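# Find the matching hidden domino and extend the line

## Task

Several dominoes lie face down, and exactly one of them fits an open end of the existing line; flip them to discover which. A domino may fall over onto the table by itself as long as no part of the robot is in contact with it when it lands. Put the fitting domino flat and face up so that its matching half touches that open end and it carries the line on in a straight direction. Do not disturb any domino already in the line from its position against its neighbours, and keep all the remaining dominoes far from the line. Finally open the gripper and withdraw. Nothing counts as done if it only stays in place because the robot is holding it at the end.

## Robot and tools

Robot: two arms, left_arm and right_arm, each ending in a two-finger gripper that carries a wrist camera. The robot stands at the near edge of a table. Arm bases in the scene frame: left_arm at (+0.072, +0.256, +0.430) m, right_arm at (+0.072, -0.256, +0.430) m.

Scene frame: z = 0 is the table top and +z points up. +x points forward over the table, whose surface begins at about x = +0.15 m. +y points toward the robot's own left, so left_arm works on the +y side. Image left and right have nothing to do with arm names. On each gripper, the fingers point along its local +z and close along its local y. end_effector_position is the point midway between the finger pads, about 1 cm short of the tips. Reported hand positions can be somewhat off, more so at long reach. Moves usually stop a centimetre or more from the commanded pose, most often below it.

Row layout (used by execute_actions and move): one flat list of 16 numbers that covers both arms, even when only one arm moves. In order: left x, y, z, qw, qx, qy, qz, opening, then the same eight for the right arm. x, y, z is an absolute target for end_effector_position, in metres, in the scene frame. The quaternion is an absolute orientation target in wxyz order, w first, also in the scene frame. Opening runs from -1 (closed) to +1 (fully open, 0.094 m). It is an absolute setting, not a change. To keep a gripper's orientation steady, repeat the same quaternion in every row, because the reported one drifts. To keep an arm still, resend its last reported pose and its intended opening.

execute_actions(actions): a list of actions. Each action is a list of up to 15 rows, and each row is applied for one 1/30 s step. If an action has fewer rows, its last row is held until all 15 steps are used, so one action lasts 0.5 s. An empty list returns the current state and images and moves nothing. For each arm, if a target lies more than 0.6 m from that gripper's current position along any of the gripper's own axes, that action is refused for both arms. If the first action fails this check against the last reported state, or any action is malformed, nothing runs at all. At every step the command is clipped to within 70 mm and 16 degrees of the measured pose, so a distant target takes several actions. When position and orientation cannot both be reached, position is favoured.

move(target, speed, blocking): target is one 16-number row as described above, with absolute poses. Each gripper follows a straight path to its target, taking the shorter rotation, and both arms finish together in 0.5 to 10 s. Past 10 s the move stops before reaching the target. speed is in m/s, from 0.002 to 0.5, default 0.25; turning rate is capped at twice that value in rad/s. Paths do not avoid obstacles or the other arm. Faster contact strikes harder, and aiming beyond a contact presses harder. The gripper opening is sent when the move starts. The result includes a 'move:' line that gives the outcome (done, off_target, moving, held, fault), which limits applied (paced = the pose was clipped; held = a check blocked some steps, and the arm may then rush), and each gripper's remaining distance to its target. With blocking=false the call returns after 0.5 s. Further moves or actions are refused until wait or stop reports that the move has ended.

wait(seconds): 0 to 10 s. Lets time pass while the arms hold their commands; it returns early if a running move ends. stop(): brakes a running move, which needs room to stop; the fingers keep moving. zoom_image(camera, region): camera is cam_left_wrist or cam_right_wrist (504x504 each); region is [x0, y0, x1, y1] in pixels from the top-left corner, at most 504x504. read_manual returns licence texts only. finished_scene(scene) ends the given scene irreversibly and reports whether it succeeded.

Results: the state line reads 'left_arm: … | right_arm: …' and gives each gripper's position and quaternion. 'Hand target' is the pose the controller is currently driving toward. grip_measured is the finger opening on the command scale and may be off by about 1 mm. To hold something firmly, command about 0.03 below grip_measured; closer to it grips more gently. A 'pose unreachable' line means the clearance check altered or blocked a command. FAULT lines report arm stops. MOTOR HOT appears at 85 °C, and at 100 °C that arm goes limp and falls, so avoid long holds under load. Joint limits (rad): waist ±2.880, shoulder 0 to 3.142, elbow 0 to 3.019, wrist pitch -1.693 to 1.571, wrist yaw ±1.571, wrist roll ±2.094.

Avoid: knocking anything off the table, which fails the task; letting the arms collide or push against each other; dropping, slamming or shoving objects hard; and moving the dominoes that form the line. Occasional external tugs on held parts or pushes on loose objects can happen. Time spent by the robot matters, and smooth, low-effort motion is slightly preferred.

Each tool is called after "Call:" as name(argument=value, ...) on one line, values as JSON.

## Session

Call:
execute_actions(actions=[])

Scene clock: 0.00 s.
left_arm: end_effector_position=(+0.5581, +0.5173, +0.1898) grip_measured=+1.000 end_effector_quat_wxyz=(-0.009, +0.867, -0.498, -0.022) | right_arm: end_effector_position=(+0.5907, -0.2995, +0.1968) grip_measured=+1.000 end_effector_quat_wxyz=(+0.117, +0.295, +0.948, -0.004)
Joint positions: left_arm=[ 1.35   1.1    1.027 -0.496 -0.235 -1.597  0.094] | right_arm=[-0.814  1.232  0.78   0.041  0.645  0.268  0.094]
Joint velocities: left_arm=[ 0.005 -0.005 -0.012 -0.007 -0.095 -0.037  0.   ] | right_arm=[-0.005  0.005 -0.017 -0.007  0.007  0.022  0.   ]
Joint torques (N m, as the arm reports them, + toward a larger angle): no reading
Motor temperatures (°C, as the motors report them): left_arm=[24 24 24 24 24 26] | right_arm=[25 27 25 26 26 27]
Hand target (left_arm): +0.564, +0.521, +0.191; -0.013, +0.868, -0.497, -0.019
Hand target (right_arm): +0.596, -0.301, +0.200; +0.122, +0.298, +0.947, -0.002

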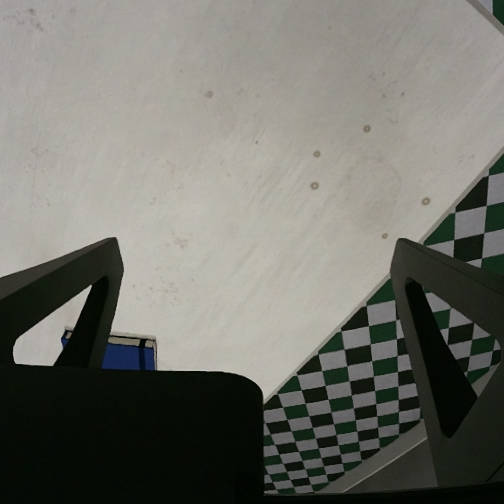

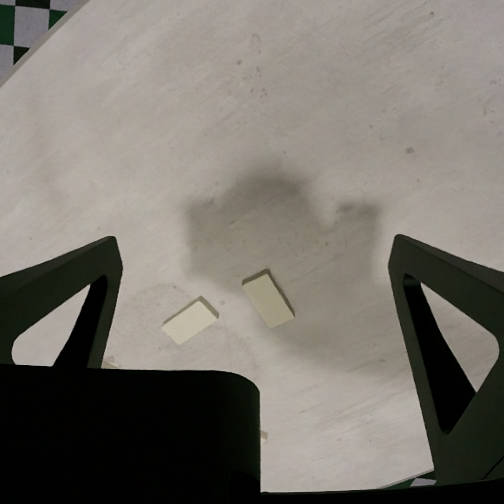

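Call:
move(target=[0.5,0.22,0.36,0.15,0,0.989,0,1,0.5,-0.2,0.36,0.15,0,0.989,0,1], speed=0.4)

Scene clock: 8.93 s.
left_arm: end_effector_position=(+0.5063, +0.2254, +0.3653) grip_measured=+1.000 end_effector_quat_wxyz=(+0.158, +0.004, +0.987, +0.010) | right_arm: end_effector_position=(+0.4989, -0.1952, +0.3541) grip_measured=+1.000 end_effector_quat_wxyz=(+0.146, -0.001, +0.989, +0.000)
Joint positions: left_arm=[ 0.268  0.889  0.547 -0.238 -1.055  0.039  0.094] | right_arm=[-0.242  0.995  0.557 -0.222  1.057  0.047  0.094]
Joint velocities: left_arm=[-0.015 -0.015 -0.012 -0.012 -0.007 -0.051  0.   ] | right_arm=[-0.015  0.005  0.007  0.002  0.051 -0.022  0.   ]
Joint torques (N m, as the arm reports them, + toward a larger angle): left_arm=[-4.19 -1.31  3.8   1.04 -0.09  0.19] | right_arm=[ 5.84 -5.76  3.66  0.39  0.08  0.36]
Motor temperatures (°C, as the motors report them): left_arm=[24 25 25 24 24 26] | right_arm=[25 27 25 26 26 27]
Hand target (left_arm): +0.503, +0.221, +0.363; +0.157, +0.013, +0.987, +0.012
Hand target (right_arm): +0.500, -0.197, +0.359; +0.149, +0.004, +0.989, +0.004
Off the commanded pose (left_arm): 0.010 m, 2 deg.
Off the commanded pose (right_arm): 0.008 m, 0 deg.
move: done
camera_calibration (this result's frames):
cam_left_wrist: T_world_to_cam=[[0.0111313, -0.99929, -0.0360009, 0.235248], [-0.952668, -0.021537, 0.303248, 0.377368], [-0.303808, 0.0309214, -0.952231, 0.616576], [0, 0, 0, 1]] pos_world=[0.544209, 0.224143, 0.481156]
cam_right_wrist: T_world_to_cam=[[-0.0190578, -0.999759, -0.0108712, -0.176641], [-0.946327, 0.0145283, 0.322884, 0.363985], [-0.322648, 0.0164412, -0.946376, 0.625827], [0, 0, 0, 1]] pos_world=[0.543005, -0.192176, 0.472822]

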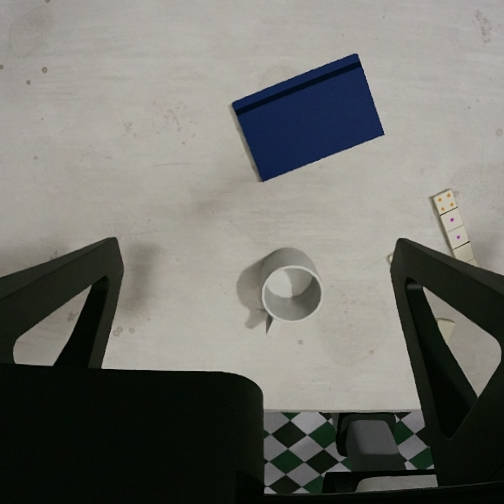

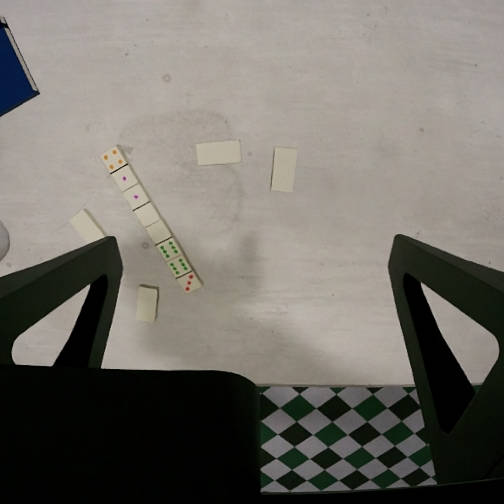

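Call:
move(target=[0.45,0.35,0.3,0.15,0,0.989,0,1,0.40,-0.07,0.27,0.259,0,0.966,0,1], speed=0.4)

Call:
zoom_image(camera="cam_right_wrist", region=[60,60,460,360])

Scene clock: 14.50 s.
left_arm: end_effector_position=(+0.4455, +0.3509, +0.2975) grip_measured=+1.000 end_effector_quat_wxyz=(+0.132, -0.008, +0.991, -0.006) | right_arm: end_effector_position=(+0.4029, -0.0665, +0.2657) grip_measured=+1.000 end_effector_quat_wxyz=(+0.254, +0.008, +0.967, -0.002)
Joint positions: left_arm=[ 0.901  0.553  0.376 -0.199 -0.468  0.355  0.094] | right_arm=[-0.195  1.899  0.391  1.27   1.078 -0.298  0.094]
Joint velocities: left_arm=[-0.015  0.005 -0.017  0.002 -0.007  0.037  0.   ] | right_arm=[-0.005 -0.005 -0.022 -0.002 -0.051 -0.037  0.   ]
Joint torques (N m, as the arm reports them, + toward a larger angle): left_arm=[-1.1  -3.89  3.66  1.39  0.27  0.16] | right_arm=[10.06 -4.9  -0.59  1.56 -0.26  0.18]
Motor temperatures (°C, as the motors report them): left_arm=[24 25 25 24 24 26] | right_arm=[26 27 25 26 26 27]
Hand target (left_arm): +0.448, +0.349, +0.299; +0.143, -0.006, +0.990, -0.007
Hand target (right_arm): +0.400, -0.064, +0.266; +0.256, +0.002, +0.967, +0.001
Off the commanded pose (left_arm): 0.005 m, 2 deg.
Off the commanded pose (right_arm): 0.006 m, 1 deg.
move: done
camera_calibration (this result's frames):
cam_left_wrist: T_world_to_cam=[[0.0284382, -0.999595, -0.00138035, 0.340994], [-0.934989, -0.0270885, 0.35364, 0.321789], [-0.353534, -0.00876626, -0.935381, 0.560698], [0, 0, 0, 1]] pos_world=[0.489397, 0.354488, 0.411139]
cam_right_wrist: T_world_to_cam=[[-0.0344471, -0.999285, -0.0156147, -0.0432499], [-0.993688, 0.0325769, 0.107343, 0.377338], [-0.106758, 0.0192138, -0.994099, 0.434909], [0, 0, 0, 1]] pos_world=[0.419897, -0.0638677, 0.391163]

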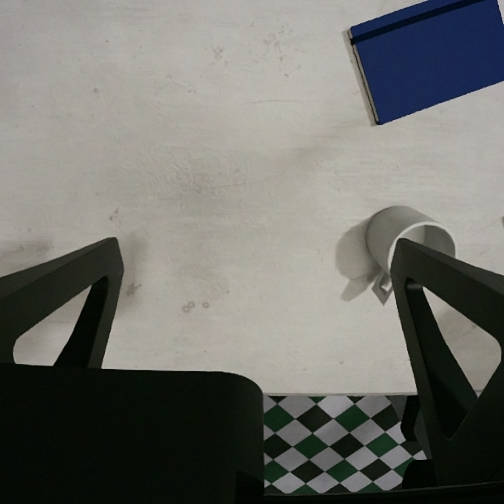

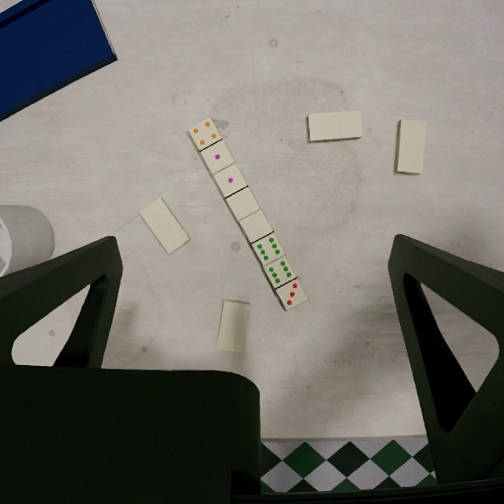

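Region (60, 60, 460, 360) of cam_right_wrist's 504x504 image, scaled by 1.260, with more detail than that image has; it fills the top 378 rows of this view, and the rest is white.

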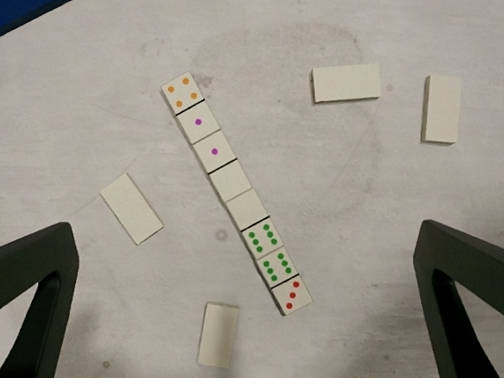

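Call:
move(target=[0.5,0.18,0.25,0,0,0.707,-0.707,0.2,0.5,-0.141,0.06,0,0,1,0,0.6], speed=0.4)

Scene clock: 47.93 s.
left_arm: end_effector_position=(+0.5030, +0.1865, +0.2517) grip_measured=+0.201 end_effector_quat_wxyz=(+0.013, -0.001, +0.712, -0.702) | right_arm: end_effector_position=(+0.5125, -0.1504, +0.0655) grip_measured=+0.602 end_effector_quat_wxyz=(+0.015, -0.002, +1.000, -0.006)
Joint positions: left_arm=[ 1.145  1.475  0.966 -0.895  1.053  0.763  0.056] | right_arm=[-0.749  1.771  0.895  0.182  0.682 -0.138  0.075]
Joint velocities: left_arm=[-0.005 -0.015  0.007  0.012 -0.125  0.037 -0.   ] | right_arm=[-0.005  0.005 -0.007 -0.027 -0.007 -0.037 -0.001]
Joint torques (N m, as the arm reports them, + toward a larger angle): left_arm=[-5.57 -8.86  0.25 -1.53  0.62  0.28] | right_arm=[ 8.68 -9.93 -0.6   0.05 -0.13  0.29]
Motor temperatures (°C, as the motors report them): left_arm=[24 25 25 24 24 26] | right_arm=[26 27 25 26 26 27]
Hand target (left_arm): +0.500, +0.181, +0.252; +0.003, -0.001, +0.705, -0.709
Hand target (right_arm): +0.504, -0.148, +0.061; +0.005, -0.006, +1.000, -0.005
Off the commanded pose (left_arm): 0.007 m, 2 deg.
Off the commanded pose (right_arm): 0.017 m, 2 deg.
move: off_target (right_arm)
camera_calibration (this result's frames):
cam_left_wrist: T_world_to_cam=[[-0.00554992, -0.0330672, 0.999438, -0.240081], [-0.821612, 0.569868, 0.0142921, 0.304358], [-0.57002, -0.821071, -0.0303311, 0.569339], [0, 0, 0, 1]] pos_world=[0.573267, 0.286085, 0.252865]
cam_right_wrist: T_world_to_cam=[[-0.0181997, -0.99981, 0.00700421, -0.136348], [-0.830269, 0.0190159, 0.557039, 0.395172], [-0.557066, 0.00432255, -0.830457, 0.46702], [0, 0, 0, 1]] pos_world=[0.585778, -0.145855, 0.168669]

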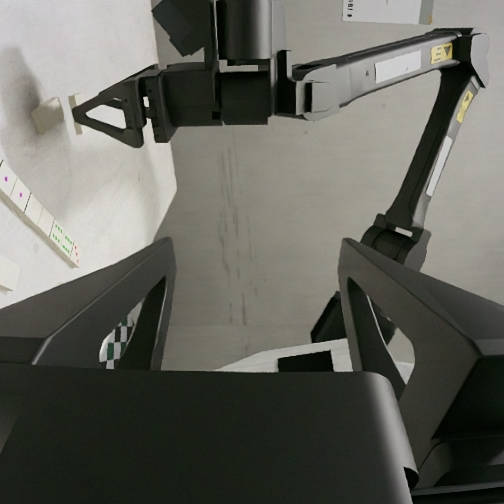

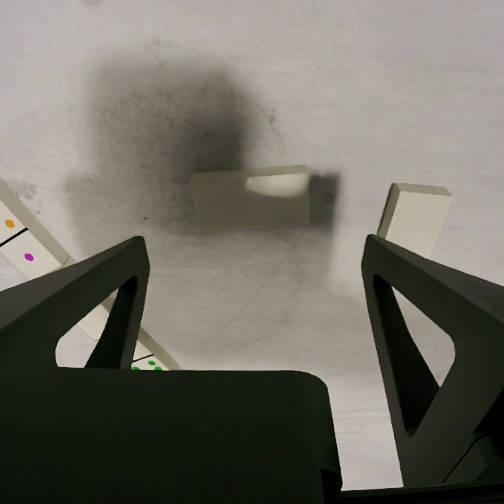

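Call:
move(target=[0.5,0.18,0.25,0,0,0.707,-0.707,0.2,0.502,-0.144,0.018,0,-0.03,1,0,0.6], speed=0.08)

Scene clock: 53.27 s.
left_arm: end_effector_position=(+0.5027, +0.1861, +0.2516) grip_measured=+0.201 end_effector_quat_wxyz=(+0.013, +0.001, +0.712, -0.702) | right_arm: end_effector_position=(+0.5033, -0.1432, +0.0221) grip_measured=+0.602 end_effector_quat_wxyz=(-0.001, -0.030, +1.000, +0.001)
Joint positions: left_arm=[ 1.144  1.475  0.966 -0.896  1.049  0.765  0.056] | right_arm=[-0.797  1.878  0.964  0.203  0.636 -0.206  0.075]
Joint velocities: left_arm=[-0.005  0.005  0.007 -0.002  0.007 -0.007  0.001] | right_arm=[ 0.005 -0.005 -0.007 -0.012 -0.007 -0.051 -0.   ]
Joint torques (N m, as the arm reports them, + toward a larger angle): left_arm=[-6.06 -8.59  0.48 -1.22  0.4   0.22] | right_arm=[  8.52 -10.02  -0.94   0.98  -0.13   0.2 ]
Motor temperatures (°C, as the motors report them): left_arm=[24 25 25 24 24 26] | right_arm=[26 27 25 26 26 27]
Hand target (left_arm): +0.500, +0.180, +0.250; -0.000, +0.000, +0.707, -0.707
Hand target (right_arm): +0.503, -0.144, +0.018; +0.000, -0.031, +1.000, -0.000
Off the commanded pose (left_arm): 0.007 m, 2 deg.
Off the commanded pose (right_arm): 0.004 m, 0 deg.
move: done
camera_calibration (this result's frames):
cam_left_wrist: T_world_to_cam=[[-0.0084787, -0.0344086, 0.999372, -0.238314], [-0.820027, 0.572183, 0.0127433, 0.30347], [-0.572262, -0.819404, -0.0330674, 0.570318], [0, 0, 0, 1]] pos_world=[0.573205, 0.285481, 0.253156]
cam_right_wrist: T_world_to_cam=[[0.0362155, -0.999322, -0.00666194, -0.156086], [-0.811497, -0.033298, 0.583407, 0.394128], [-0.583233, -0.0157222, -0.812153, 0.435684], [0, 0, 0, 1]] pos_world=[0.579592, -0.136007, 0.122865]

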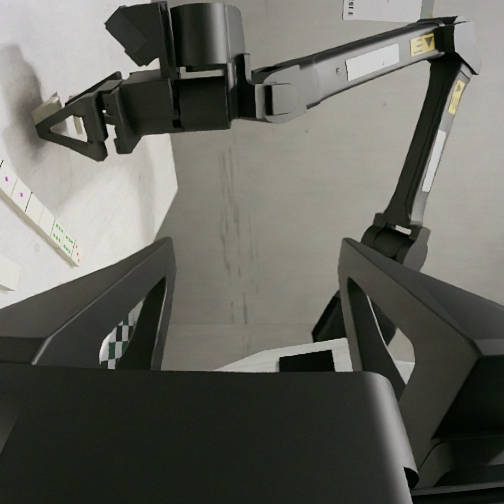

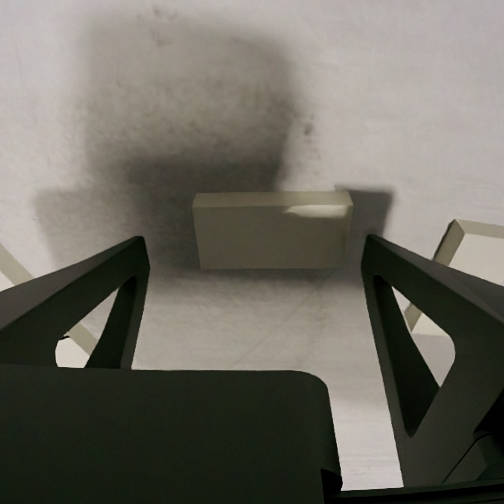

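Call:
move(target=[0.5,0.18,0.25,0,0,0.707,-0.707,0.2,0.503,-0.151,0.010,0,-0.03,1,0,0.6], speed=0.03)

Call:
execute_actions(actions=[[[0.5,0.18,0.25,0,0,0.707,-0.707,0.2,0.503,-0.151,0.010,0,-0.03,1,0,0.2]],[[0.5,0.18,0.25,0,0,0.707,-0.707,0.2,0.503,-0.151,0.010,0,-0.03,1,0,0.05]]])

Scene clock: 58.60 s.
left_arm: end_effector_position=(+0.5027, +0.1861, +0.2516) grip_measured=+0.201 end_effector_quat_wxyz=(+0.013, +0.001, +0.712, -0.702) | right_arm: end_effector_position=(+0.5068, -0.1513, +0.0158) grip_measured=+0.602 end_effector_quat_wxyz=(+0.001, -0.028, +1.000, +0.001)
Joint positions: left_arm=[ 1.144  1.475  0.966 -0.896  1.049  0.765  0.056] | right_arm=[-0.817  1.878  0.971  0.21   0.62  -0.221  0.075]
Joint velocities: left_arm=[-0.024 -0.015 -0.022 -0.007 -0.007  0.022  0.001] | right_arm=[ 0.005  0.005 -0.017  0.002 -0.022  0.022 -0.001]
Joint torques (N m, as the arm reports them, + toward a larger angle): left_arm=[-5.79 -8.54  0.6  -1.24  0.39  0.2 ] | right_arm=[ 8.73 -9.72 -0.77  0.97 -0.11  0.14]
Motor temperatures (°C, as the motors report them): left_arm=[24 25 25 24 24 26] | right_arm=[26 27 25 26 26 27]
Hand target (left_arm): +0.500, +0.180, +0.250; +0.000, +0.000, +0.707, -0.707
Hand target (right_arm): +0.503, -0.151, +0.010; -0.000, -0.030, +1.000, -0.000
Off the commanded pose (left_arm): 0.007 m, 2 deg.
Off the commanded pose (right_arm): 0.007 m, 0 deg.
move: done
camera_calibration (this result's frames):
cam_left_wrist: T_world_to_cam=[[-0.0084787, -0.0344086, 0.999372, -0.238314], [-0.820027, 0.572183, 0.0127433, 0.30347], [-0.572262, -0.819404, -0.0330674, 0.570318], [0, 0, 0, 1]] pos_world=[0.573205, 0.285481, 0.253156]
cam_right_wrist: T_world_to_cam=[[0.0327413, -0.999444, -0.00632774, -0.162595], [-0.814231, -0.0303444, 0.579747, 0.402229], [-0.579617, -0.0138295, -0.814772, 0.431038], [0, 0, 0, 1]] pos_world=[0.582668, -0.144338, 0.116978]

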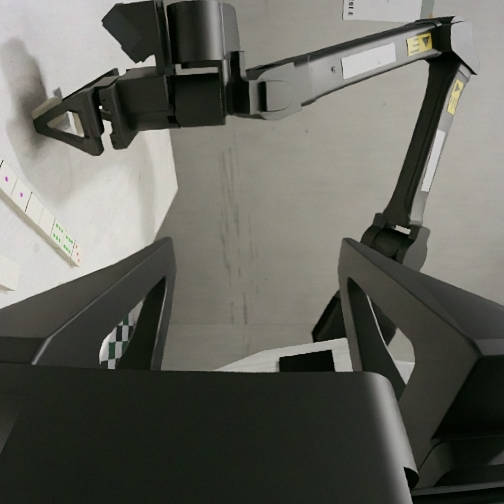

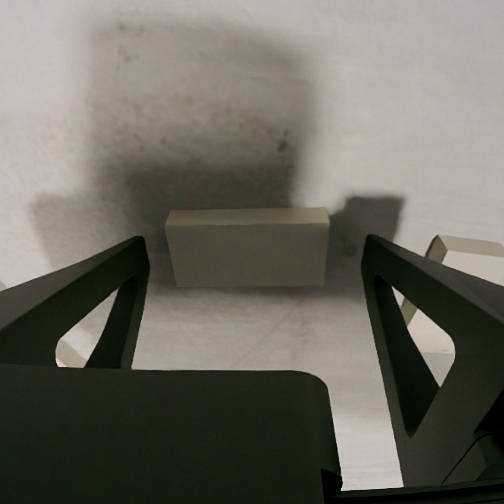

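Scene clock: 59.60 s.
left_arm: end_effector_position=(+0.5027, +0.1861, +0.2516) grip_measured=+0.201 end_effector_quat_wxyz=(+0.013, +0.001, +0.712, -0.702) | right_arm: end_effector_position=(+0.5068, -0.1512, +0.0158) grip_measured=+0.076 end_effector_quat_wxyz=(+0.001, -0.028, +1.000, +0.001)
Joint positions: left_arm=[ 1.144  1.475  0.966 -0.896  1.049  0.765  0.056] | right_arm=[-0.817  1.878  0.971  0.21   0.619 -0.222  0.051]
Joint velocities: left_arm=[-0.005  0.015 -0.002  0.007 -0.066 -0.007 -0.001] | right_arm=[-0.005  0.005  0.002 -0.017  0.022  0.022 -0.001]
Joint torques (N m, as the arm reports them, + toward a larger angle): left_arm=[-6.32 -8.41  0.46 -1.16  0.41  0.2 ] | right_arm=[ 8.46 -9.71 -0.82  0.96 -0.09  0.25]
Motor temperatures (°C, as the motors report them): left_arm=[24 25 25 24 24 26] | right_arm=[26 27 25 26 26 27]
Hand target (left_arm): +0.500, +0.180, +0.250; +0.000, +0.000, +0.707, -0.707
Hand target (right_arm): +0.503, -0.151, +0.010; -0.000, -0.030, +1.000, +0.000
Off the commanded pose (left_arm): 0.007 m, 2 deg.
Off the commanded pose (right_arm): 0.007 m, 0 deg.
camera_calibration (this result's frames):
cam_left_wrist: T_world_to_cam=[[-0.0084787, -0.0344086, 0.999372, -0.238314], [-0.820027, 0.572183, 0.0127433, 0.30347], [-0.572262, -0.819404, -0.0330674, 0.570318], [0, 0, 0, 1]] pos_world=[0.573205, 0.285481, 0.253156]
cam_right_wrist: T_world_to_cam=[[0.0338878, -0.999401, -0.00707227, -0.163029], [-0.81427, -0.031712, 0.579619, 0.402065], [-0.579496, -0.0138833, -0.814857, 0.430984], [0, 0, 0, 1]] pos_world=[0.582668, -0.144198, 0.116993]

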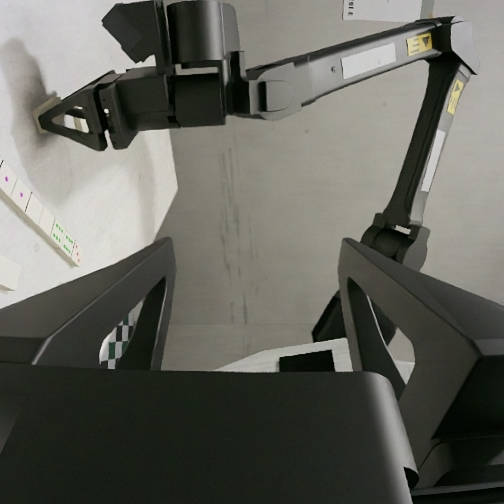

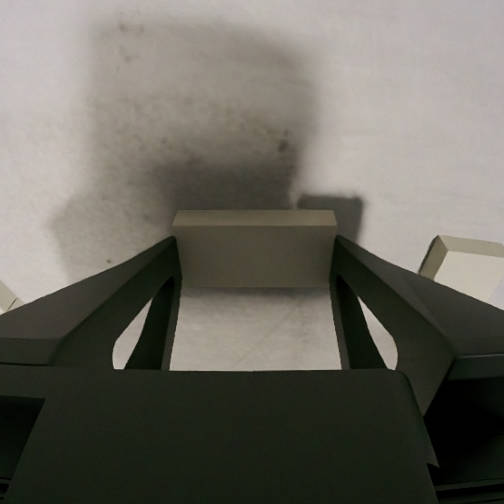

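Call:
move(target=[0.5,0.18,0.25,0,0,0.707,-0.707,0.2,0.503,-0.151,0.08,0,-0.03,1,0,0.04])

Call:
move(target=[0.5,0.13,0.25,0,0,0.707,-0.707,0.2,0.5,-0.03,0.25,0.5,-0.5,0.5,0.5,0.04], speed=0.35)

Scene clock: 67.13 s.
left_arm: end_effector_position=(+0.5027, +0.1861, +0.2516) grip_measured=+0.201 end_effector_quat_wxyz=(+0.013, +0.001, +0.712, -0.702) | right_arm: end_effector_position=(+0.5034, -0.1501, +0.0764) grip_measured=+0.076 end_effector_quat_wxyz=(+0.002, -0.031, +1.000, -0.001)
Joint positions: left_arm=[ 1.144  1.475  0.966 -0.896  1.049  0.765  0.056] | right_arm=[-0.737  1.742  0.874  0.133  0.684 -0.162  0.051]
Joint velocities: left_arm=[-0.005 -0.005 -0.007 -0.012 -0.11   0.022 -0.   ] | right_arm=[-0.005 -0.005  0.002 -0.007  0.007 -0.037 -0.   ]
Joint torques (N m, as the arm reports them, + toward a larger angle): left_arm=[-5.92 -8.58  0.49 -1.27  0.39  0.2 ] | right_arm=[  9.52 -11.24  -1.08  -0.02   0.     0.4 ]
Motor temperatures (°C, as the motors report them): left_arm=[24 25 25 24 24 26] | right_arm=[26 27 25 26 26 27]
Hand target (left_arm): +0.500, +0.180, +0.250; +0.000, +0.000, +0.707, -0.707
Hand target (right_arm): +0.503, -0.150, +0.080; +0.000, -0.029, +1.000, +0.000
Off the commanded pose (left_arm): 0.007 m, 2 deg.
Off the commanded pose (right_arm): 0.004 m, 0 deg.
move: done
camera_calibration (this result's frames):
cam_left_wrist: T_world_to_cam=[[-0.0084787, -0.0344086, 0.999372, -0.238314], [-0.820027, 0.572183, 0.0127433, 0.30347], [-0.572262, -0.819404, -0.0330674, 0.570318], [0, 0, 0, 1]] pos_world=[0.573205, 0.285481, 0.253156]
cam_right_wrist: T_world_to_cam=[[0.0385665, -0.999252, -0.00300379, -0.164083], [-0.814463, -0.0331758, 0.579267, 0.364154], [-0.578933, -0.0198938, -0.815132, 0.4772], [0, 0, 0, 1]] pos_world=[0.579185, -0.142385, 0.177546]

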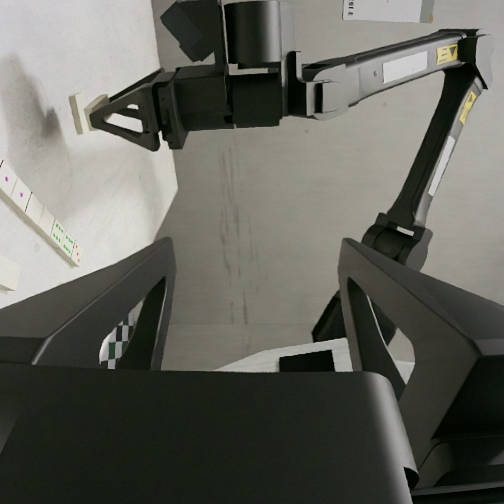

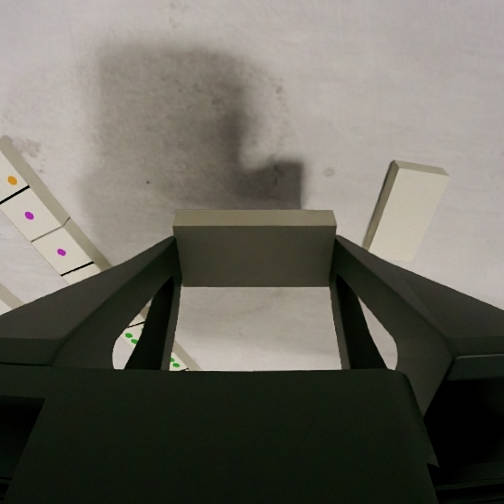

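Scene clock: 70.80 s.
left_arm: end_effector_position=(+0.5069, +0.1396, +0.2549) grip_measured=+0.201 end_effector_quat_wxyz=(+0.010, +0.003, +0.711, -0.703) | right_arm: end_effector_position=(+0.5049, -0.0362, +0.2439) grip_measured=+0.076 end_effector_quat_wxyz=(+0.502, -0.501, +0.508, +0.490)
Joint positions: left_arm=[ 1.038  1.495  0.924 -0.677  1.022  0.575  0.056] | right_arm=[-0.843  1.643  0.878 -0.202 -0.932 -1.805  0.051]
Joint velocities: left_arm=[ 0.005 -0.005 -0.002  0.007 -0.007 -0.037  0.   ] | right_arm=[-0.015 -0.024 -0.002  0.007 -0.007 -0.022  0.   ]
Joint torques (N m, as the arm reports them, + toward a larger angle): left_arm=[-7.03 -7.57 -0.79  0.24  0.47  0.1 ] | right_arm=[ 8.52 -9.7  -0.42 -0.6  -0.67  0.19]
Motor temperatures (°C, as the motors report them): left_arm=[25 25 25 24 24 26] | right_arm=[26 28 25 26 26 27]
Hand target (left_arm): +0.499, +0.130, +0.250; -0.001, +0.001, +0.708, -0.706
Hand target (right_arm): +0.499, -0.027, +0.247; +0.500, -0.502, +0.499, +0.499
Off the commanded pose (left_arm): 0.013 m, 1 deg.
Off the commanded pose (right_arm): 0.010 m, 1 deg.
move: off_target (left_arm)
camera_calibration (this result's frames):
cam_left_wrist: T_world_to_cam=[[-0.00681118, -0.0299854, 0.999527, -0.244651], [-0.815641, 0.578438, 0.0117948, 0.330631], [-0.578518, -0.815175, -0.0283972, 0.536132], [0, 0, 0, 1]] pos_world=[0.578172, 0.238456, 0.25586]
cam_right_wrist: T_world_to_cam=[[0.999723, -0.015535, -0.0177047, -0.495831], [-0.0234742, -0.59532, -0.803146, 0.189553], [0.00193692, 0.803339, -0.595519, 0.299813], [0, 0, 0, 1]] pos_world=[0.499562, -0.135709, 0.322005]

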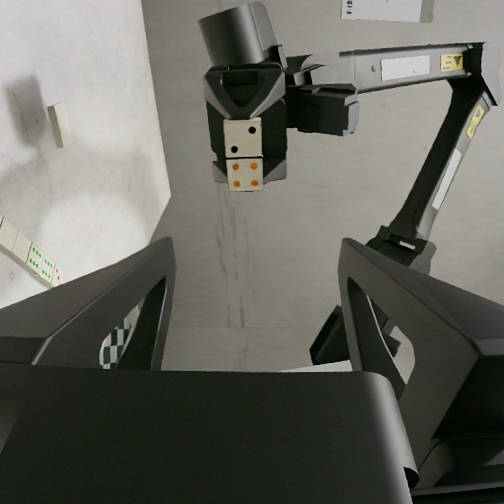

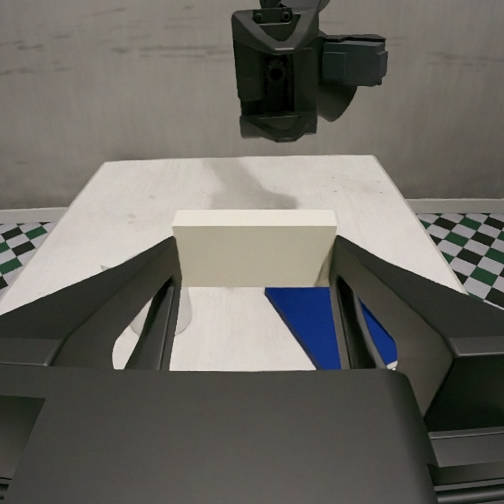

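Call:
move(target=[0.5,0.0,0.241,0,0,0.707,-0.707,0.2,0.5,-0.03,0.25,0.5,-0.5,0.5,0.5,0.04], speed=0.15)

Scene clock: 74.73 s.
left_arm: end_effector_position=(+0.4986, +0.0039, +0.2446) grip_measured=+0.201 end_effector_quat_wxyz=(+0.001, +0.006, +0.708, -0.706) | right_arm: end_effector_position=(+0.5042, -0.0362, +0.2442) grip_measured=+0.076 end_effector_quat_wxyz=(+0.502, -0.501, +0.507, +0.491)
Joint positions: left_arm=[ 0.789  1.702  0.893 -0.147  0.908  0.204  0.056] | right_arm=[-0.843  1.643  0.878 -0.207 -0.933 -1.808  0.051]
Joint velocities: left_arm=[ 0.005 -0.024  0.017  0.022  0.007 -0.037 -0.002] | right_arm=[-0.005  0.005 -0.002 -0.007 -0.066 -0.022  0.001]
Joint torques (N m, as the arm reports them, + toward a larger angle): left_arm=[-9.46 -7.03 -0.51  0.61  0.52  0.13] | right_arm=[  9.11 -10.65  -0.75  -0.57  -0.73   0.25]
Motor temperatures (°C, as the motors report them): left_arm=[25 25 25 24 24 26] | right_arm=[26 28 25 26 26 27]
Hand target (left_arm): +0.498, +0.000, +0.240; -0.001, +0.003, +0.709, -0.705
Hand target (right_arm): +0.500, -0.030, +0.250; +0.500, -0.500, +0.500, +0.500
Off the commanded pose (left_arm): 0.005 m, 1 deg.
Off the commanded pose (right_arm): 0.009 m, 1 deg.
move: done
camera_calibration (this result's frames):
cam_left_wrist: T_world_to_cam=[[0.0000187968, -0.0230951, 0.999733, -0.241929], [-0.805445, 0.592512, 0.0137029, 0.396865], [-0.59267, -0.805231, -0.0185907, 0.425023], [0, 0, 0, 1]] pos_world=[0.571556, 0.101507, 0.244328]
cam_right_wrist: T_world_to_cam=[[0.999749, -0.0132572, -0.018054, -0.49498], [-0.0223986, -0.594311, -0.803923, 0.18947], [-0.0000719427, 0.804126, -0.594459, 0.30076], [0, 0, 0, 1]] pos_world=[0.499122, -0.135807, 0.322172]

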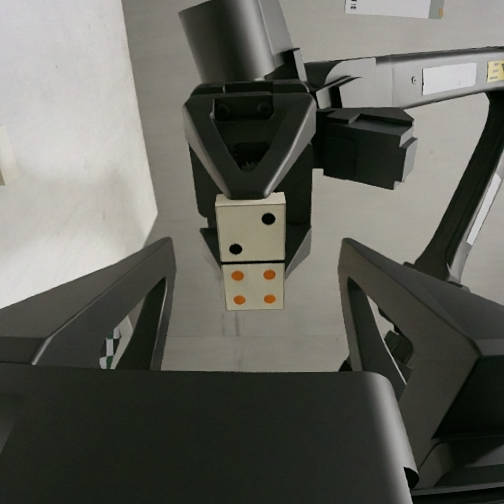

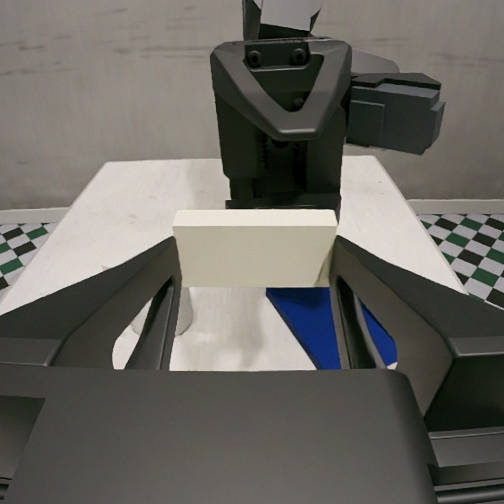

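Call:
move(target=[0.479,-0.006,0.240,0,0,0.707,-0.707,0.2,0.5,-0.03,0.25,0.5,-0.5,0.5,0.5,0.04], speed=0.05)

Call:
move(target=[0.479,-0.023,0.240,0,0,0.707,-0.707,0.2,0.5,-0.03,0.25,0.5,-0.5,0.5,0.5,0.04], speed=0.04)

Scene clock: 80.17 s.
left_arm: end_effector_position=(+0.4893, +0.0013, +0.2428) grip_measured=+0.201 end_effector_quat_wxyz=(+0.010, +0.003, +0.710, -0.705) | right_arm: end_effector_position=(+0.5042, -0.0362, +0.2442) grip_measured=+0.076 end_effector_quat_wxyz=(+0.502, -0.501, +0.507, +0.491)
Joint positions: left_arm=[ 0.789  1.71   0.86  -0.077  0.908  0.189  0.056] | right_arm=[-0.843  1.643  0.878 -0.207 -0.933 -1.808  0.051]
Joint velocities: left_arm=[ 0.005 -0.005  0.012  0.017  0.022  0.081 -0.   ] | right_arm=[ 0.005 -0.015 -0.017 -0.022  0.081  0.051 -0.   ]
Joint torques (N m, as the arm reports them, + toward a larger angle): left_arm=[-10.05  -6.71  -2.     0.59   0.72   0.11] | right_arm=[  9.95 -10.06  -0.71  -0.35  -0.7    0.18]
Motor temperatures (°C, as the motors report them): left_arm=[25 25 25 24 24 26] | right_arm=[26 28 25 26 26 27]
Hand target (left_arm): +0.479, -0.006, +0.240; -0.000, +0.000, +0.707, -0.707
Hand target (right_arm): +0.500, -0.030, +0.250; +0.500, -0.500, +0.500, +0.500
Off the commanded pose (left_arm): 0.013 m, 1 deg.
Off the commanded pose (right_arm): 0.009 m, 1 deg.
move: off_target (left_arm)
camera_calibration (this result's frames):
cam_left_wrist: T_world_to_cam=[[-0.00723647, -0.0264045, 0.999625, -0.23667], [-0.815776, 0.578292, 0.00936972, 0.397146], [-0.578323, -0.815402, -0.025725, 0.412131], [0, 0, 0, 1]] pos_world=[0.560614, 0.100136, 0.243462]
cam_right_wrist: T_world_to_cam=[[0.999749, -0.0132572, -0.018054, -0.49498], [-0.0223986, -0.594311, -0.803923, 0.18947], [-0.0000719427, 0.804126, -0.594459, 0.30076], [0, 0, 0, 1]] pos_world=[0.499122, -0.135807, 0.322172]

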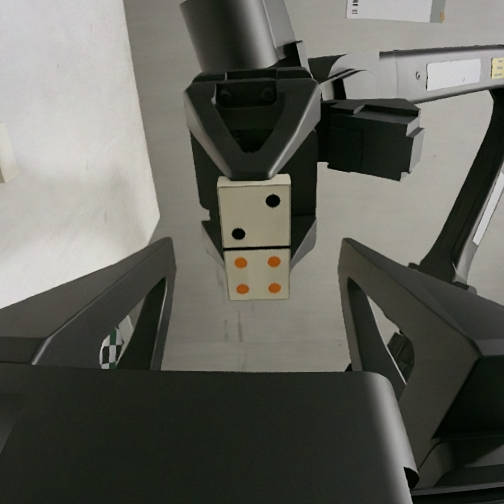

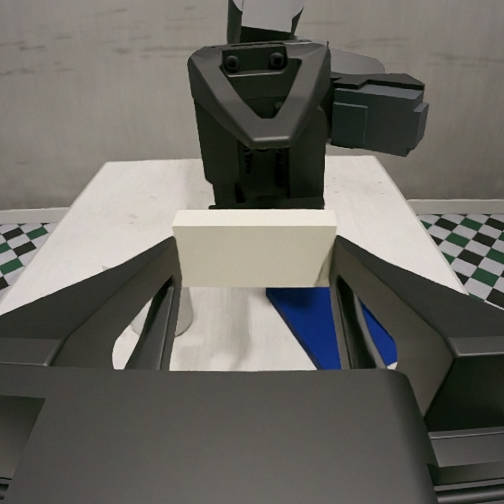

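Scene clock: 81.17 s.
left_arm: end_effector_position=(+0.4842, -0.0150, +0.2420) grip_measured=+0.201 end_effector_quat_wxyz=(+0.005, +0.001, +0.709, -0.706) | right_arm: end_effector_position=(+0.5042, -0.0362, +0.2442) grip_measured=+0.076 end_effector_quat_wxyz=(+0.502, -0.501, +0.507, +0.491)
Joint positions: left_arm=[ 0.762  1.744  0.86  -0.023  0.894  0.152  0.056] | right_arm=[-0.843  1.643  0.878 -0.207 -0.933 -1.808  0.051]
Joint velocities: left_arm=[ 0.024 -0.005 -0.002  0.012 -0.022 -0.007 -0.001] | right_arm=[ 0.005 -0.005  0.002  0.012 -0.051 -0.007 -0.001]
Joint torques (N m, as the arm reports them, + toward a larger angle): left_arm=[-10.99  -6.98  -1.3    0.72   0.55   0.11] | right_arm=[  9.37 -10.98  -0.86  -0.26  -0.77   0.22]
Motor temperatures (°C, as the motors report them): left_arm=[25 25 25 24 24 26] | right_arm=[26 28 25 26 26 27]
Hand target (left_arm): +0.479, -0.023, +0.240; -0.000, +0.001, +0.707, -0.707
Hand target (right_arm): +0.500, -0.030, +0.250; +0.500, -0.500, +0.500, +0.500
Off the commanded pose (left_arm): 0.010 m, 1 deg.
Off the commanded pose (right_arm): 0.009 m, 1 deg.
move: done
camera_calibration (this result's frames):
cam_left_wrist: T_world_to_cam=[[0.00181696, -0.0237944, 0.999715, -0.240675], [-0.813387, 0.581521, 0.0153192, 0.399847], [-0.58172, -0.813183, -0.0182974, 0.395758], [0, 0, 0, 1]] pos_world=[0.555888, 0.0835771, 0.241723]
cam_right_wrist: T_world_to_cam=[[0.999749, -0.0132572, -0.018054, -0.49498], [-0.0223986, -0.594311, -0.803923, 0.18947], [-0.0000719427, 0.804126, -0.594459, 0.30076], [0, 0, 0, 1]] pos_world=[0.499122, -0.135807, 0.322172]

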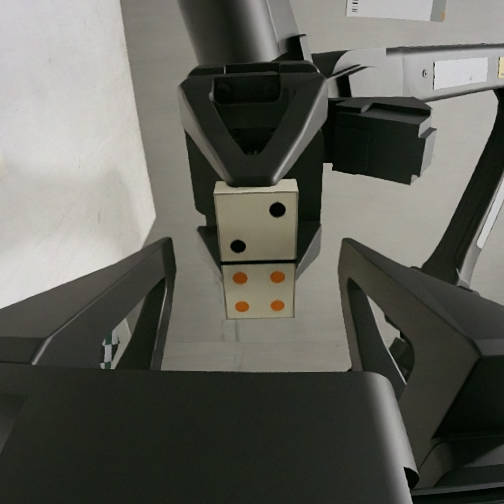

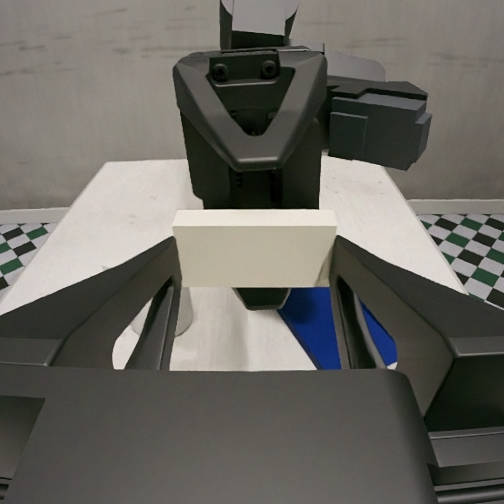

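Call:
move(target=[0.477,-0.032,0.240,0,0,0.707,-0.707,-0.15,0.5,-0.03,0.25,0.5,-0.5,0.5,0.5,0.04], speed=0.02)

Scene clock: 85.60 s.
left_arm: end_effector_position=(+0.4826, -0.0232, +0.2417) grip_measured=-0.149 end_effector_quat_wxyz=(+0.005, +0.000, +0.709, -0.705) | right_arm: end_effector_position=(+0.5042, -0.0362, +0.2442) grip_measured=+0.076 end_effector_quat_wxyz=(+0.502, -0.501, +0.507, +0.491)
Joint positions: left_arm=[0.749 1.761 0.86  0.009 0.885 0.132 0.04 ] | right_arm=[-0.843  1.643  0.878 -0.207 -0.933 -1.808  0.051]
Joint velocities: left_arm=[-0.005 -0.005  0.002 -0.007  0.007 -0.007  0.002] | right_arm=[ 0.005 -0.005 -0.022  0.002  0.007 -0.081  0.001]
Joint torques (N m, as the arm reports them, + toward a larger angle): left_arm=[-11.12  -6.08  -1.18   0.68   0.53   0.1 ] | right_arm=[ 9.46 -9.84 -0.61 -0.34 -0.7   0.22]
Motor temperatures (°C, as the motors report them): left_arm=[25 25 25 24 24 26] | right_arm=[26 28 25 26 26 27]
Hand target (left_arm): +0.477, -0.032, +0.240; +0.000, +0.000, +0.707, -0.707
Hand target (right_arm): +0.500, -0.030, +0.250; +0.500, -0.500, +0.500, +0.500
Off the commanded pose (left_arm): 0.011 m, 1 deg.
Off the commanded pose (right_arm): 0.009 m, 1 deg.
move: off_target (left_arm)
camera_calibration (this result's frames):
cam_left_wrist: T_world_to_cam=[[0.00275742, -0.0242224, 0.999703, -0.241053], [-0.814211, 0.58034, 0.0163072, 0.403432], [-0.580562, -0.814014, -0.0181219, 0.387561], [0, 0, 0, 1]] pos_world=[0.554147, 0.075514, 0.241426]
cam_right_wrist: T_world_to_cam=[[0.999749, -0.0132572, -0.018054, -0.49498], [-0.0223986, -0.594311, -0.803923, 0.18947], [-0.0000719427, 0.804126, -0.594459, 0.30076], [0, 0, 0, 1]] pos_world=[0.499122, -0.135807, 0.322172]

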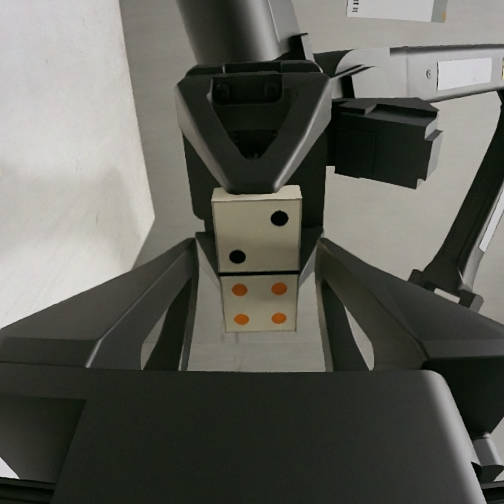

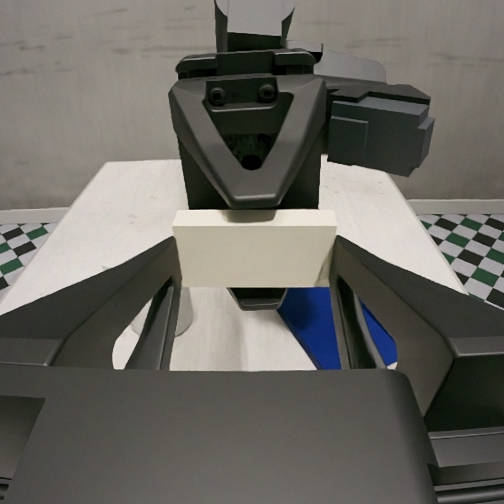

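Call:
execute_actions(actions=[[[0.477,-0.032,0.240,0,0,0.707,-0.707,-0.4,0.5,-0.03,0.25,0.5,-0.5,0.5,0.5,0.04]],[[0.477,-0.032,0.240,0,0,0.707,-0.707,-0.5,0.5,-0.03,0.25,0.5,-0.5,0.5,0.5,0.04]]])

Scene clock: 91.67 s.
left_arm: end_effector_position=(+0.4826, -0.0234, +0.2421) grip_measured=-0.479 end_effector_quat_wxyz=(+0.003, -0.002, +0.708, -0.706) | right_arm: end_effector_position=(+0.5041, -0.0362, +0.2441) grip_measured=+0.076 end_effector_quat_wxyz=(+0.502, -0.501, +0.507, +0.490)
Joint positions: left_arm=[0.748 1.761 0.86  0.009 0.886 0.125 0.024] | right_arm=[-0.843  1.643  0.878 -0.207 -0.932 -1.81   0.051]
Joint velocities: left_arm=[ 0.015 -0.015 -0.007  0.007 -0.081 -0.022 -0.001] | right_arm=[-0.005 -0.005  0.002 -0.022  0.037 -0.007 -0.001]
Joint torques (N m, as the arm reports them, + toward a larger angle): left_arm=[-11.06  -6.41  -1.12   0.78   0.54   0.18] | right_arm=[  8.61 -10.03  -0.72  -0.43  -0.73   0.3 ]
Motor temperatures (°C, as the motors report them): left_arm=[25 25 25 24 24 26] | right_arm=[26 28 25 26 26 27]
Hand target (left_arm): +0.477, -0.032, +0.240; -0.000, +0.000, +0.707, -0.707
Hand target (right_arm): +0.500, -0.030, +0.250; +0.500, -0.500, +0.500, +0.500
Off the commanded pose (left_arm): 0.010 m, 0 deg.
Off the commanded pose (right_arm): 0.009 m, 1 deg.
camera_calibration (this result's frames):
cam_left_wrist: T_world_to_cam=[[0.00923304, -0.0232668, 0.999687, -0.244526], [-0.813903, 0.58062, 0.0210306, 0.402267], [-0.580927, -0.813842, -0.013576, 0.386414], [0, 0, 0, 1]] pos_world=[0.554143, 0.0752266, 0.241236]
cam_right_wrist: T_world_to_cam=[[0.999784, -0.0130647, -0.0161528, -0.495427], [-0.020756, -0.594938, -0.803504, 0.188413], [0.000887619, 0.803665, -0.595081, 0.300337], [0, 0, 0, 1]] pos_world=[0.498965, -0.135749, 0.322112]

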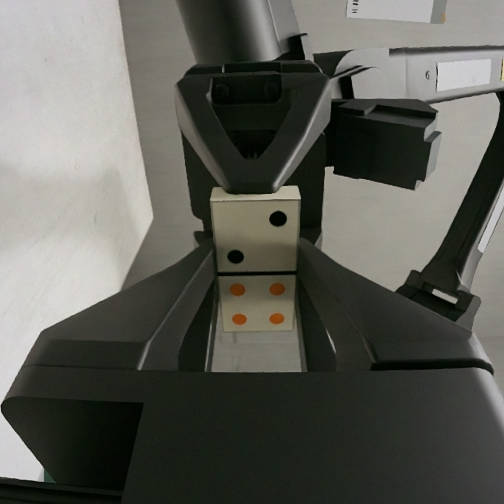

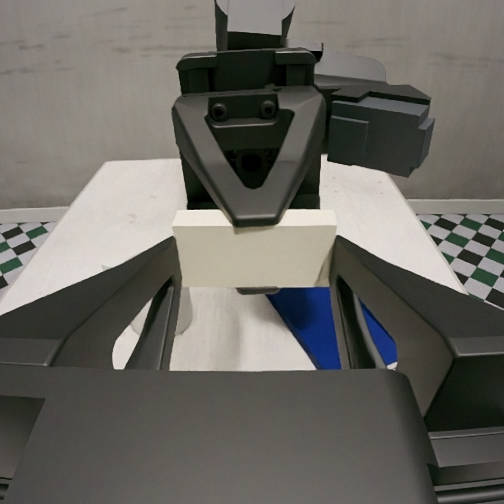

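Call:
execute_actions(actions=[[[0.477,-0.032,0.240,0,0,0.707,-0.707,-0.52,0.5,-0.03,0.25,0.5,-0.5,0.5,0.5,0.4]]])

Call:
move(target=[0.48,0.02,0.240,0,0,0.707,-0.707,-0.52,0.5,-0.12,0.25,0.5,-0.5,0.5,0.5,0.4], speed=0.15)

Call:
move(target=[0.53,0.008,0.07,0,-0.228,0.974,0,-0.52,0.45,-0.3,0.25,0.2,-0.2,0.96,0,0.4], speed=0.3)

Scene clock: 99.30 s.
left_arm: end_effector_position=(+0.4826, -0.0234, +0.2420) grip_measured=-0.479 end_effector_quat_wxyz=(+0.003, -0.002, +0.709, -0.705) | right_arm: end_effector_position=(+0.5041, -0.0359, +0.2446) grip_measured=+0.398 end_effector_quat_wxyz=(+0.502, -0.501, +0.506, +0.491)
Joint positions: left_arm=[0.748 1.761 0.86  0.009 0.885 0.125 0.024] | right_arm=[-0.842  1.643  0.878 -0.207 -0.933 -1.81   0.066]
Joint velocities: left_arm=[-0.005 -0.005 -0.007 -0.002  0.007 -0.051  0.   ] | right_arm=[-0.005  0.005 -0.007  0.002 -0.007 -0.037  0.   ]
Joint torques (N m, as the arm reports them, + toward a larger angle): left_arm=[-11.05  -6.74  -1.17   0.63   0.57   0.17] | right_arm=[  9.71 -10.85  -0.75  -0.25  -0.77   0.28]
Motor temperatures (°C, as the motors report them): left_arm=[25 25 25 24 24 26] | right_arm=[26 28 25 26 26 27]
Hand target (left_arm): +0.477, -0.032, +0.240; -0.000, +0.000, +0.707, -0.707
Hand target (right_arm): +0.500, -0.030, +0.250; +0.500, -0.500, +0.500, +0.500
Off the commanded pose (left_arm): 0.010 m, 0 deg.
Off the commanded pose (right_arm): 0.009 m, 1 deg.
camera_calibration (this result's frames):
cam_left_wrist: T_world_to_cam=[[0.0092366, -0.0240245, 0.999669, -0.244411], [-0.813848, 0.58068, 0.0214749, 0.402124], [-0.581004, -0.813777, -0.0141888, 0.38659], [0, 0, 0, 1]] pos_world=[0.554136, 0.075221, 0.24118]
cam_right_wrist: T_world_to_cam=[[0.99979, -0.0126851, -0.0160827, -0.495385], [-0.0204727, -0.593579, -0.804516, 0.18912], [0.000658961, 0.804676, -0.593714, 0.300223], [0, 0, 0, 1]] pos_world=[0.498955, -0.135609, 0.322429]

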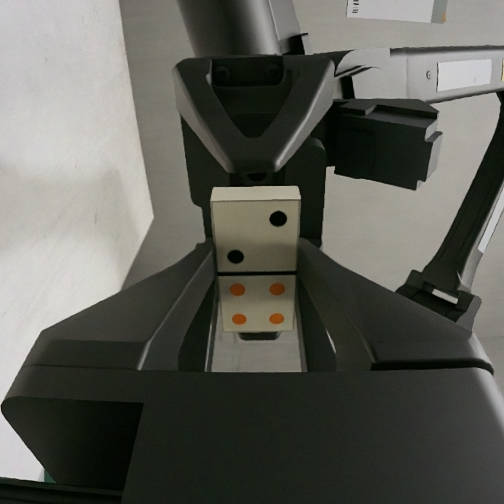

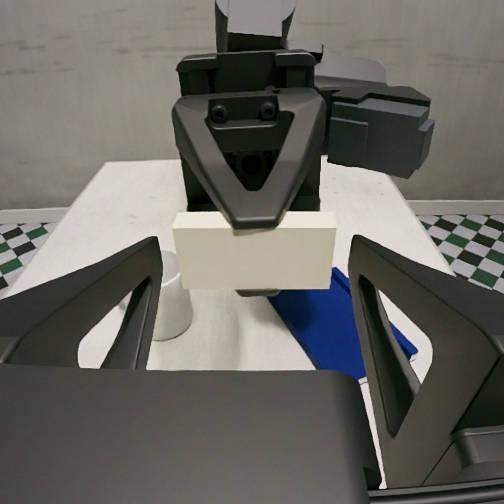

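Scene clock: 100.40 s.
left_arm: end_effector_position=(+0.4834, +0.0141, +0.2375) grip_measured=-0.479 end_effector_quat_wxyz=(+0.002, -0.001, +0.706, -0.708) | right_arm: end_effector_position=(+0.4942, -0.1170, +0.2460) grip_measured=+0.398 end_effector_quat_wxyz=(+0.494, -0.499, +0.503, +0.504)
Joint positions: left_arm=[ 0.823  1.706  0.858 -0.13   0.936  0.23   0.024] | right_arm=[-1.006  1.542  0.904 -0.593 -1.009 -2.086  0.066]
Joint velocities: left_arm=[ 0.005 -0.005  0.002  0.002 -0.022  0.007 -0.001] | right_arm=[-0.015 -0.005 -0.012 -0.007 -0.037 -0.066 -0.   ]
Joint torques (N m, as the arm reports them, + toward a larger angle): left_arm=[-8.9  -9.05 -2.3  -0.55  0.76  0.28] | right_arm=[  6.37 -11.99  -0.54  -1.01  -0.62   0.18]
Motor temperatures (°C, as the motors report them): left_arm=[25 25 25 24 24 26] | right_arm=[26 28 25 26 26 27]
Hand target (left_arm): +0.481, +0.020, +0.241; +0.000, -0.001, +0.706, -0.708
Hand target (right_arm): +0.498, -0.121, +0.251; +0.498, -0.502, +0.500, +0.500
Off the commanded pose (left_arm): 0.007 m, 0 deg.
Off the commanded pose (right_arm): 0.008 m, 1 deg.
joint sent to its limit (right arm) — the command would take joint 6 (wrist roll) past its lower limit, so that joint was sent only as far as its limit.
move: done
camera_calibration (this result's frames):
cam_left_wrist: T_world_to_cam=[[0.00787877, -0.0170544, 0.999824, -0.238495], [-0.812286, 0.58303, 0.0163459, 0.381531], [-0.583206, -0.812272, -0.00925948, 0.41745], [0, 0, 0, 1]] pos_world=[0.55525, 0.112571, 0.236082]
cam_right_wrist: T_world_to_cam=[[0.999277, 0.0103417, -0.0365899, -0.478458], [-0.0236199, -0.585282, -0.810486, 0.145934], [-0.0297972, 0.810764, -0.584614, 0.379902], [0, 0, 0, 1]] pos_world=[0.492879, -0.21765, 0.322867]

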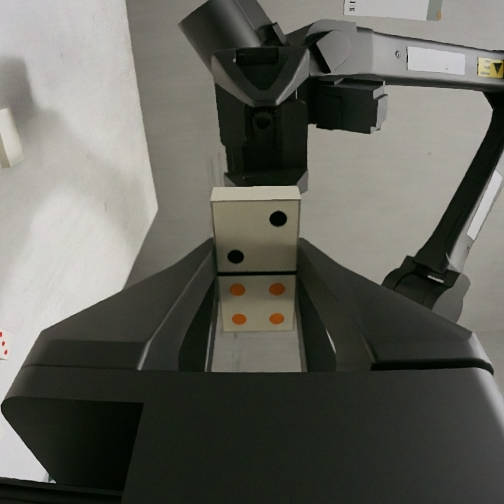

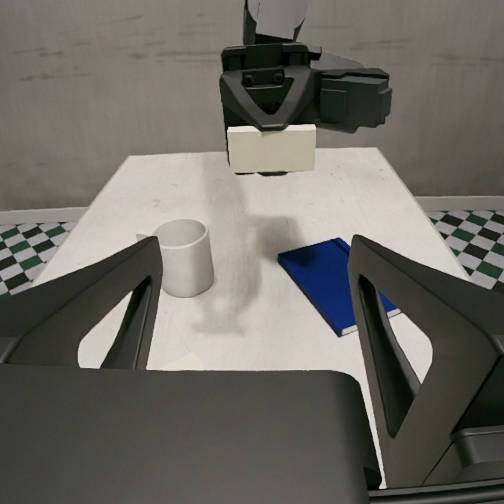

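Scene clock: 103.63 s.
left_arm: end_effector_position=(+0.5352, +0.0196, +0.0694) grip_measured=-0.480 end_effector_quat_wxyz=(+0.010, -0.232, +0.973, +0.004) | right_arm: end_effector_position=(+0.4477, -0.3031, +0.2498) grip_measured=+0.398 end_effector_quat_wxyz=(+0.192, -0.199, +0.961, -0.002)
Joint positions: left_arm=[ 0.553  2.004  1.148  0.017 -0.824 -0.533  0.024] | right_arm=[-0.902  0.841  0.283  0.271  0.367 -0.806  0.066]
Joint velocities: left_arm=[-0.015 -0.015 -0.007  0.007  0.007 -0.066  0.   ] | right_arm=[ 0.005 -0.015 -0.002  0.007 -0.022 -0.007  0.   ]
Joint torques (N m, as the arm reports them, + toward a larger angle): left_arm=[-15.43  -7.28   0.88  -0.3   -0.14   0.01] | right_arm=[ 3.89 -7.96  1.18  0.5  -0.14  0.36]
Motor temperatures (°C, as the motors report them): left_arm=[25 25 25 24 24 26] | right_arm=[26 28 25 26 26 27]
Hand target (left_arm): +0.527, +0.010, +0.069; +0.002, -0.225, +0.974, +0.003
Hand target (right_arm): +0.449, -0.303, +0.254; +0.196, -0.194, +0.961, +0.000
Off the commanded pose (left_arm): 0.013 m, 1 deg.
Off the commanded pose (right_arm): 0.004 m, 1 deg.
move: off_target (left_arm)
camera_calibration (this result's frames):
cam_left_wrist: T_world_to_cam=[[0.460783, -0.88725, -0.0216076, -0.225184], [-0.723393, -0.389568, 0.570034, 0.35623], [-0.51418, -0.247031, -0.821337, 0.458852], [0, 0, 0, 1]] pos_world=[0.597388, 0.0523325, 0.168944]
cam_right_wrist: T_world_to_cam=[[0.36316, -0.929269, 0.0676368, -0.45606], [-0.910191, -0.338312, 0.238953, 0.248609], [-0.199169, -0.14834, -0.968673, 0.412675], [0, 0, 0, 1]] pos_world=[0.474096, -0.278478, 0.371188]

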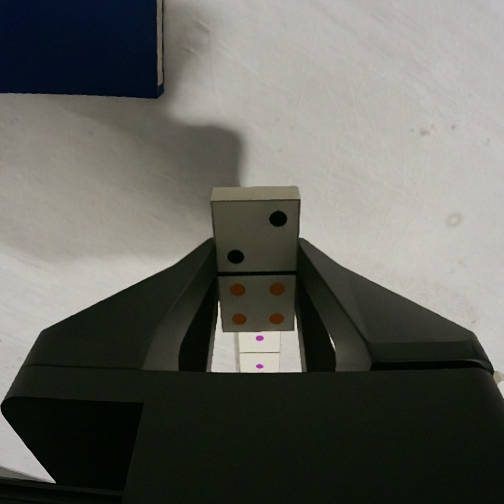

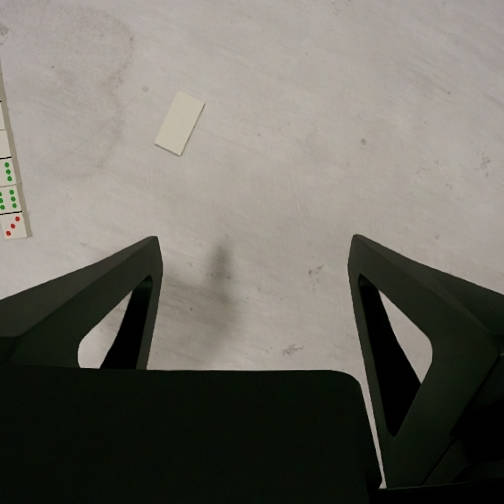

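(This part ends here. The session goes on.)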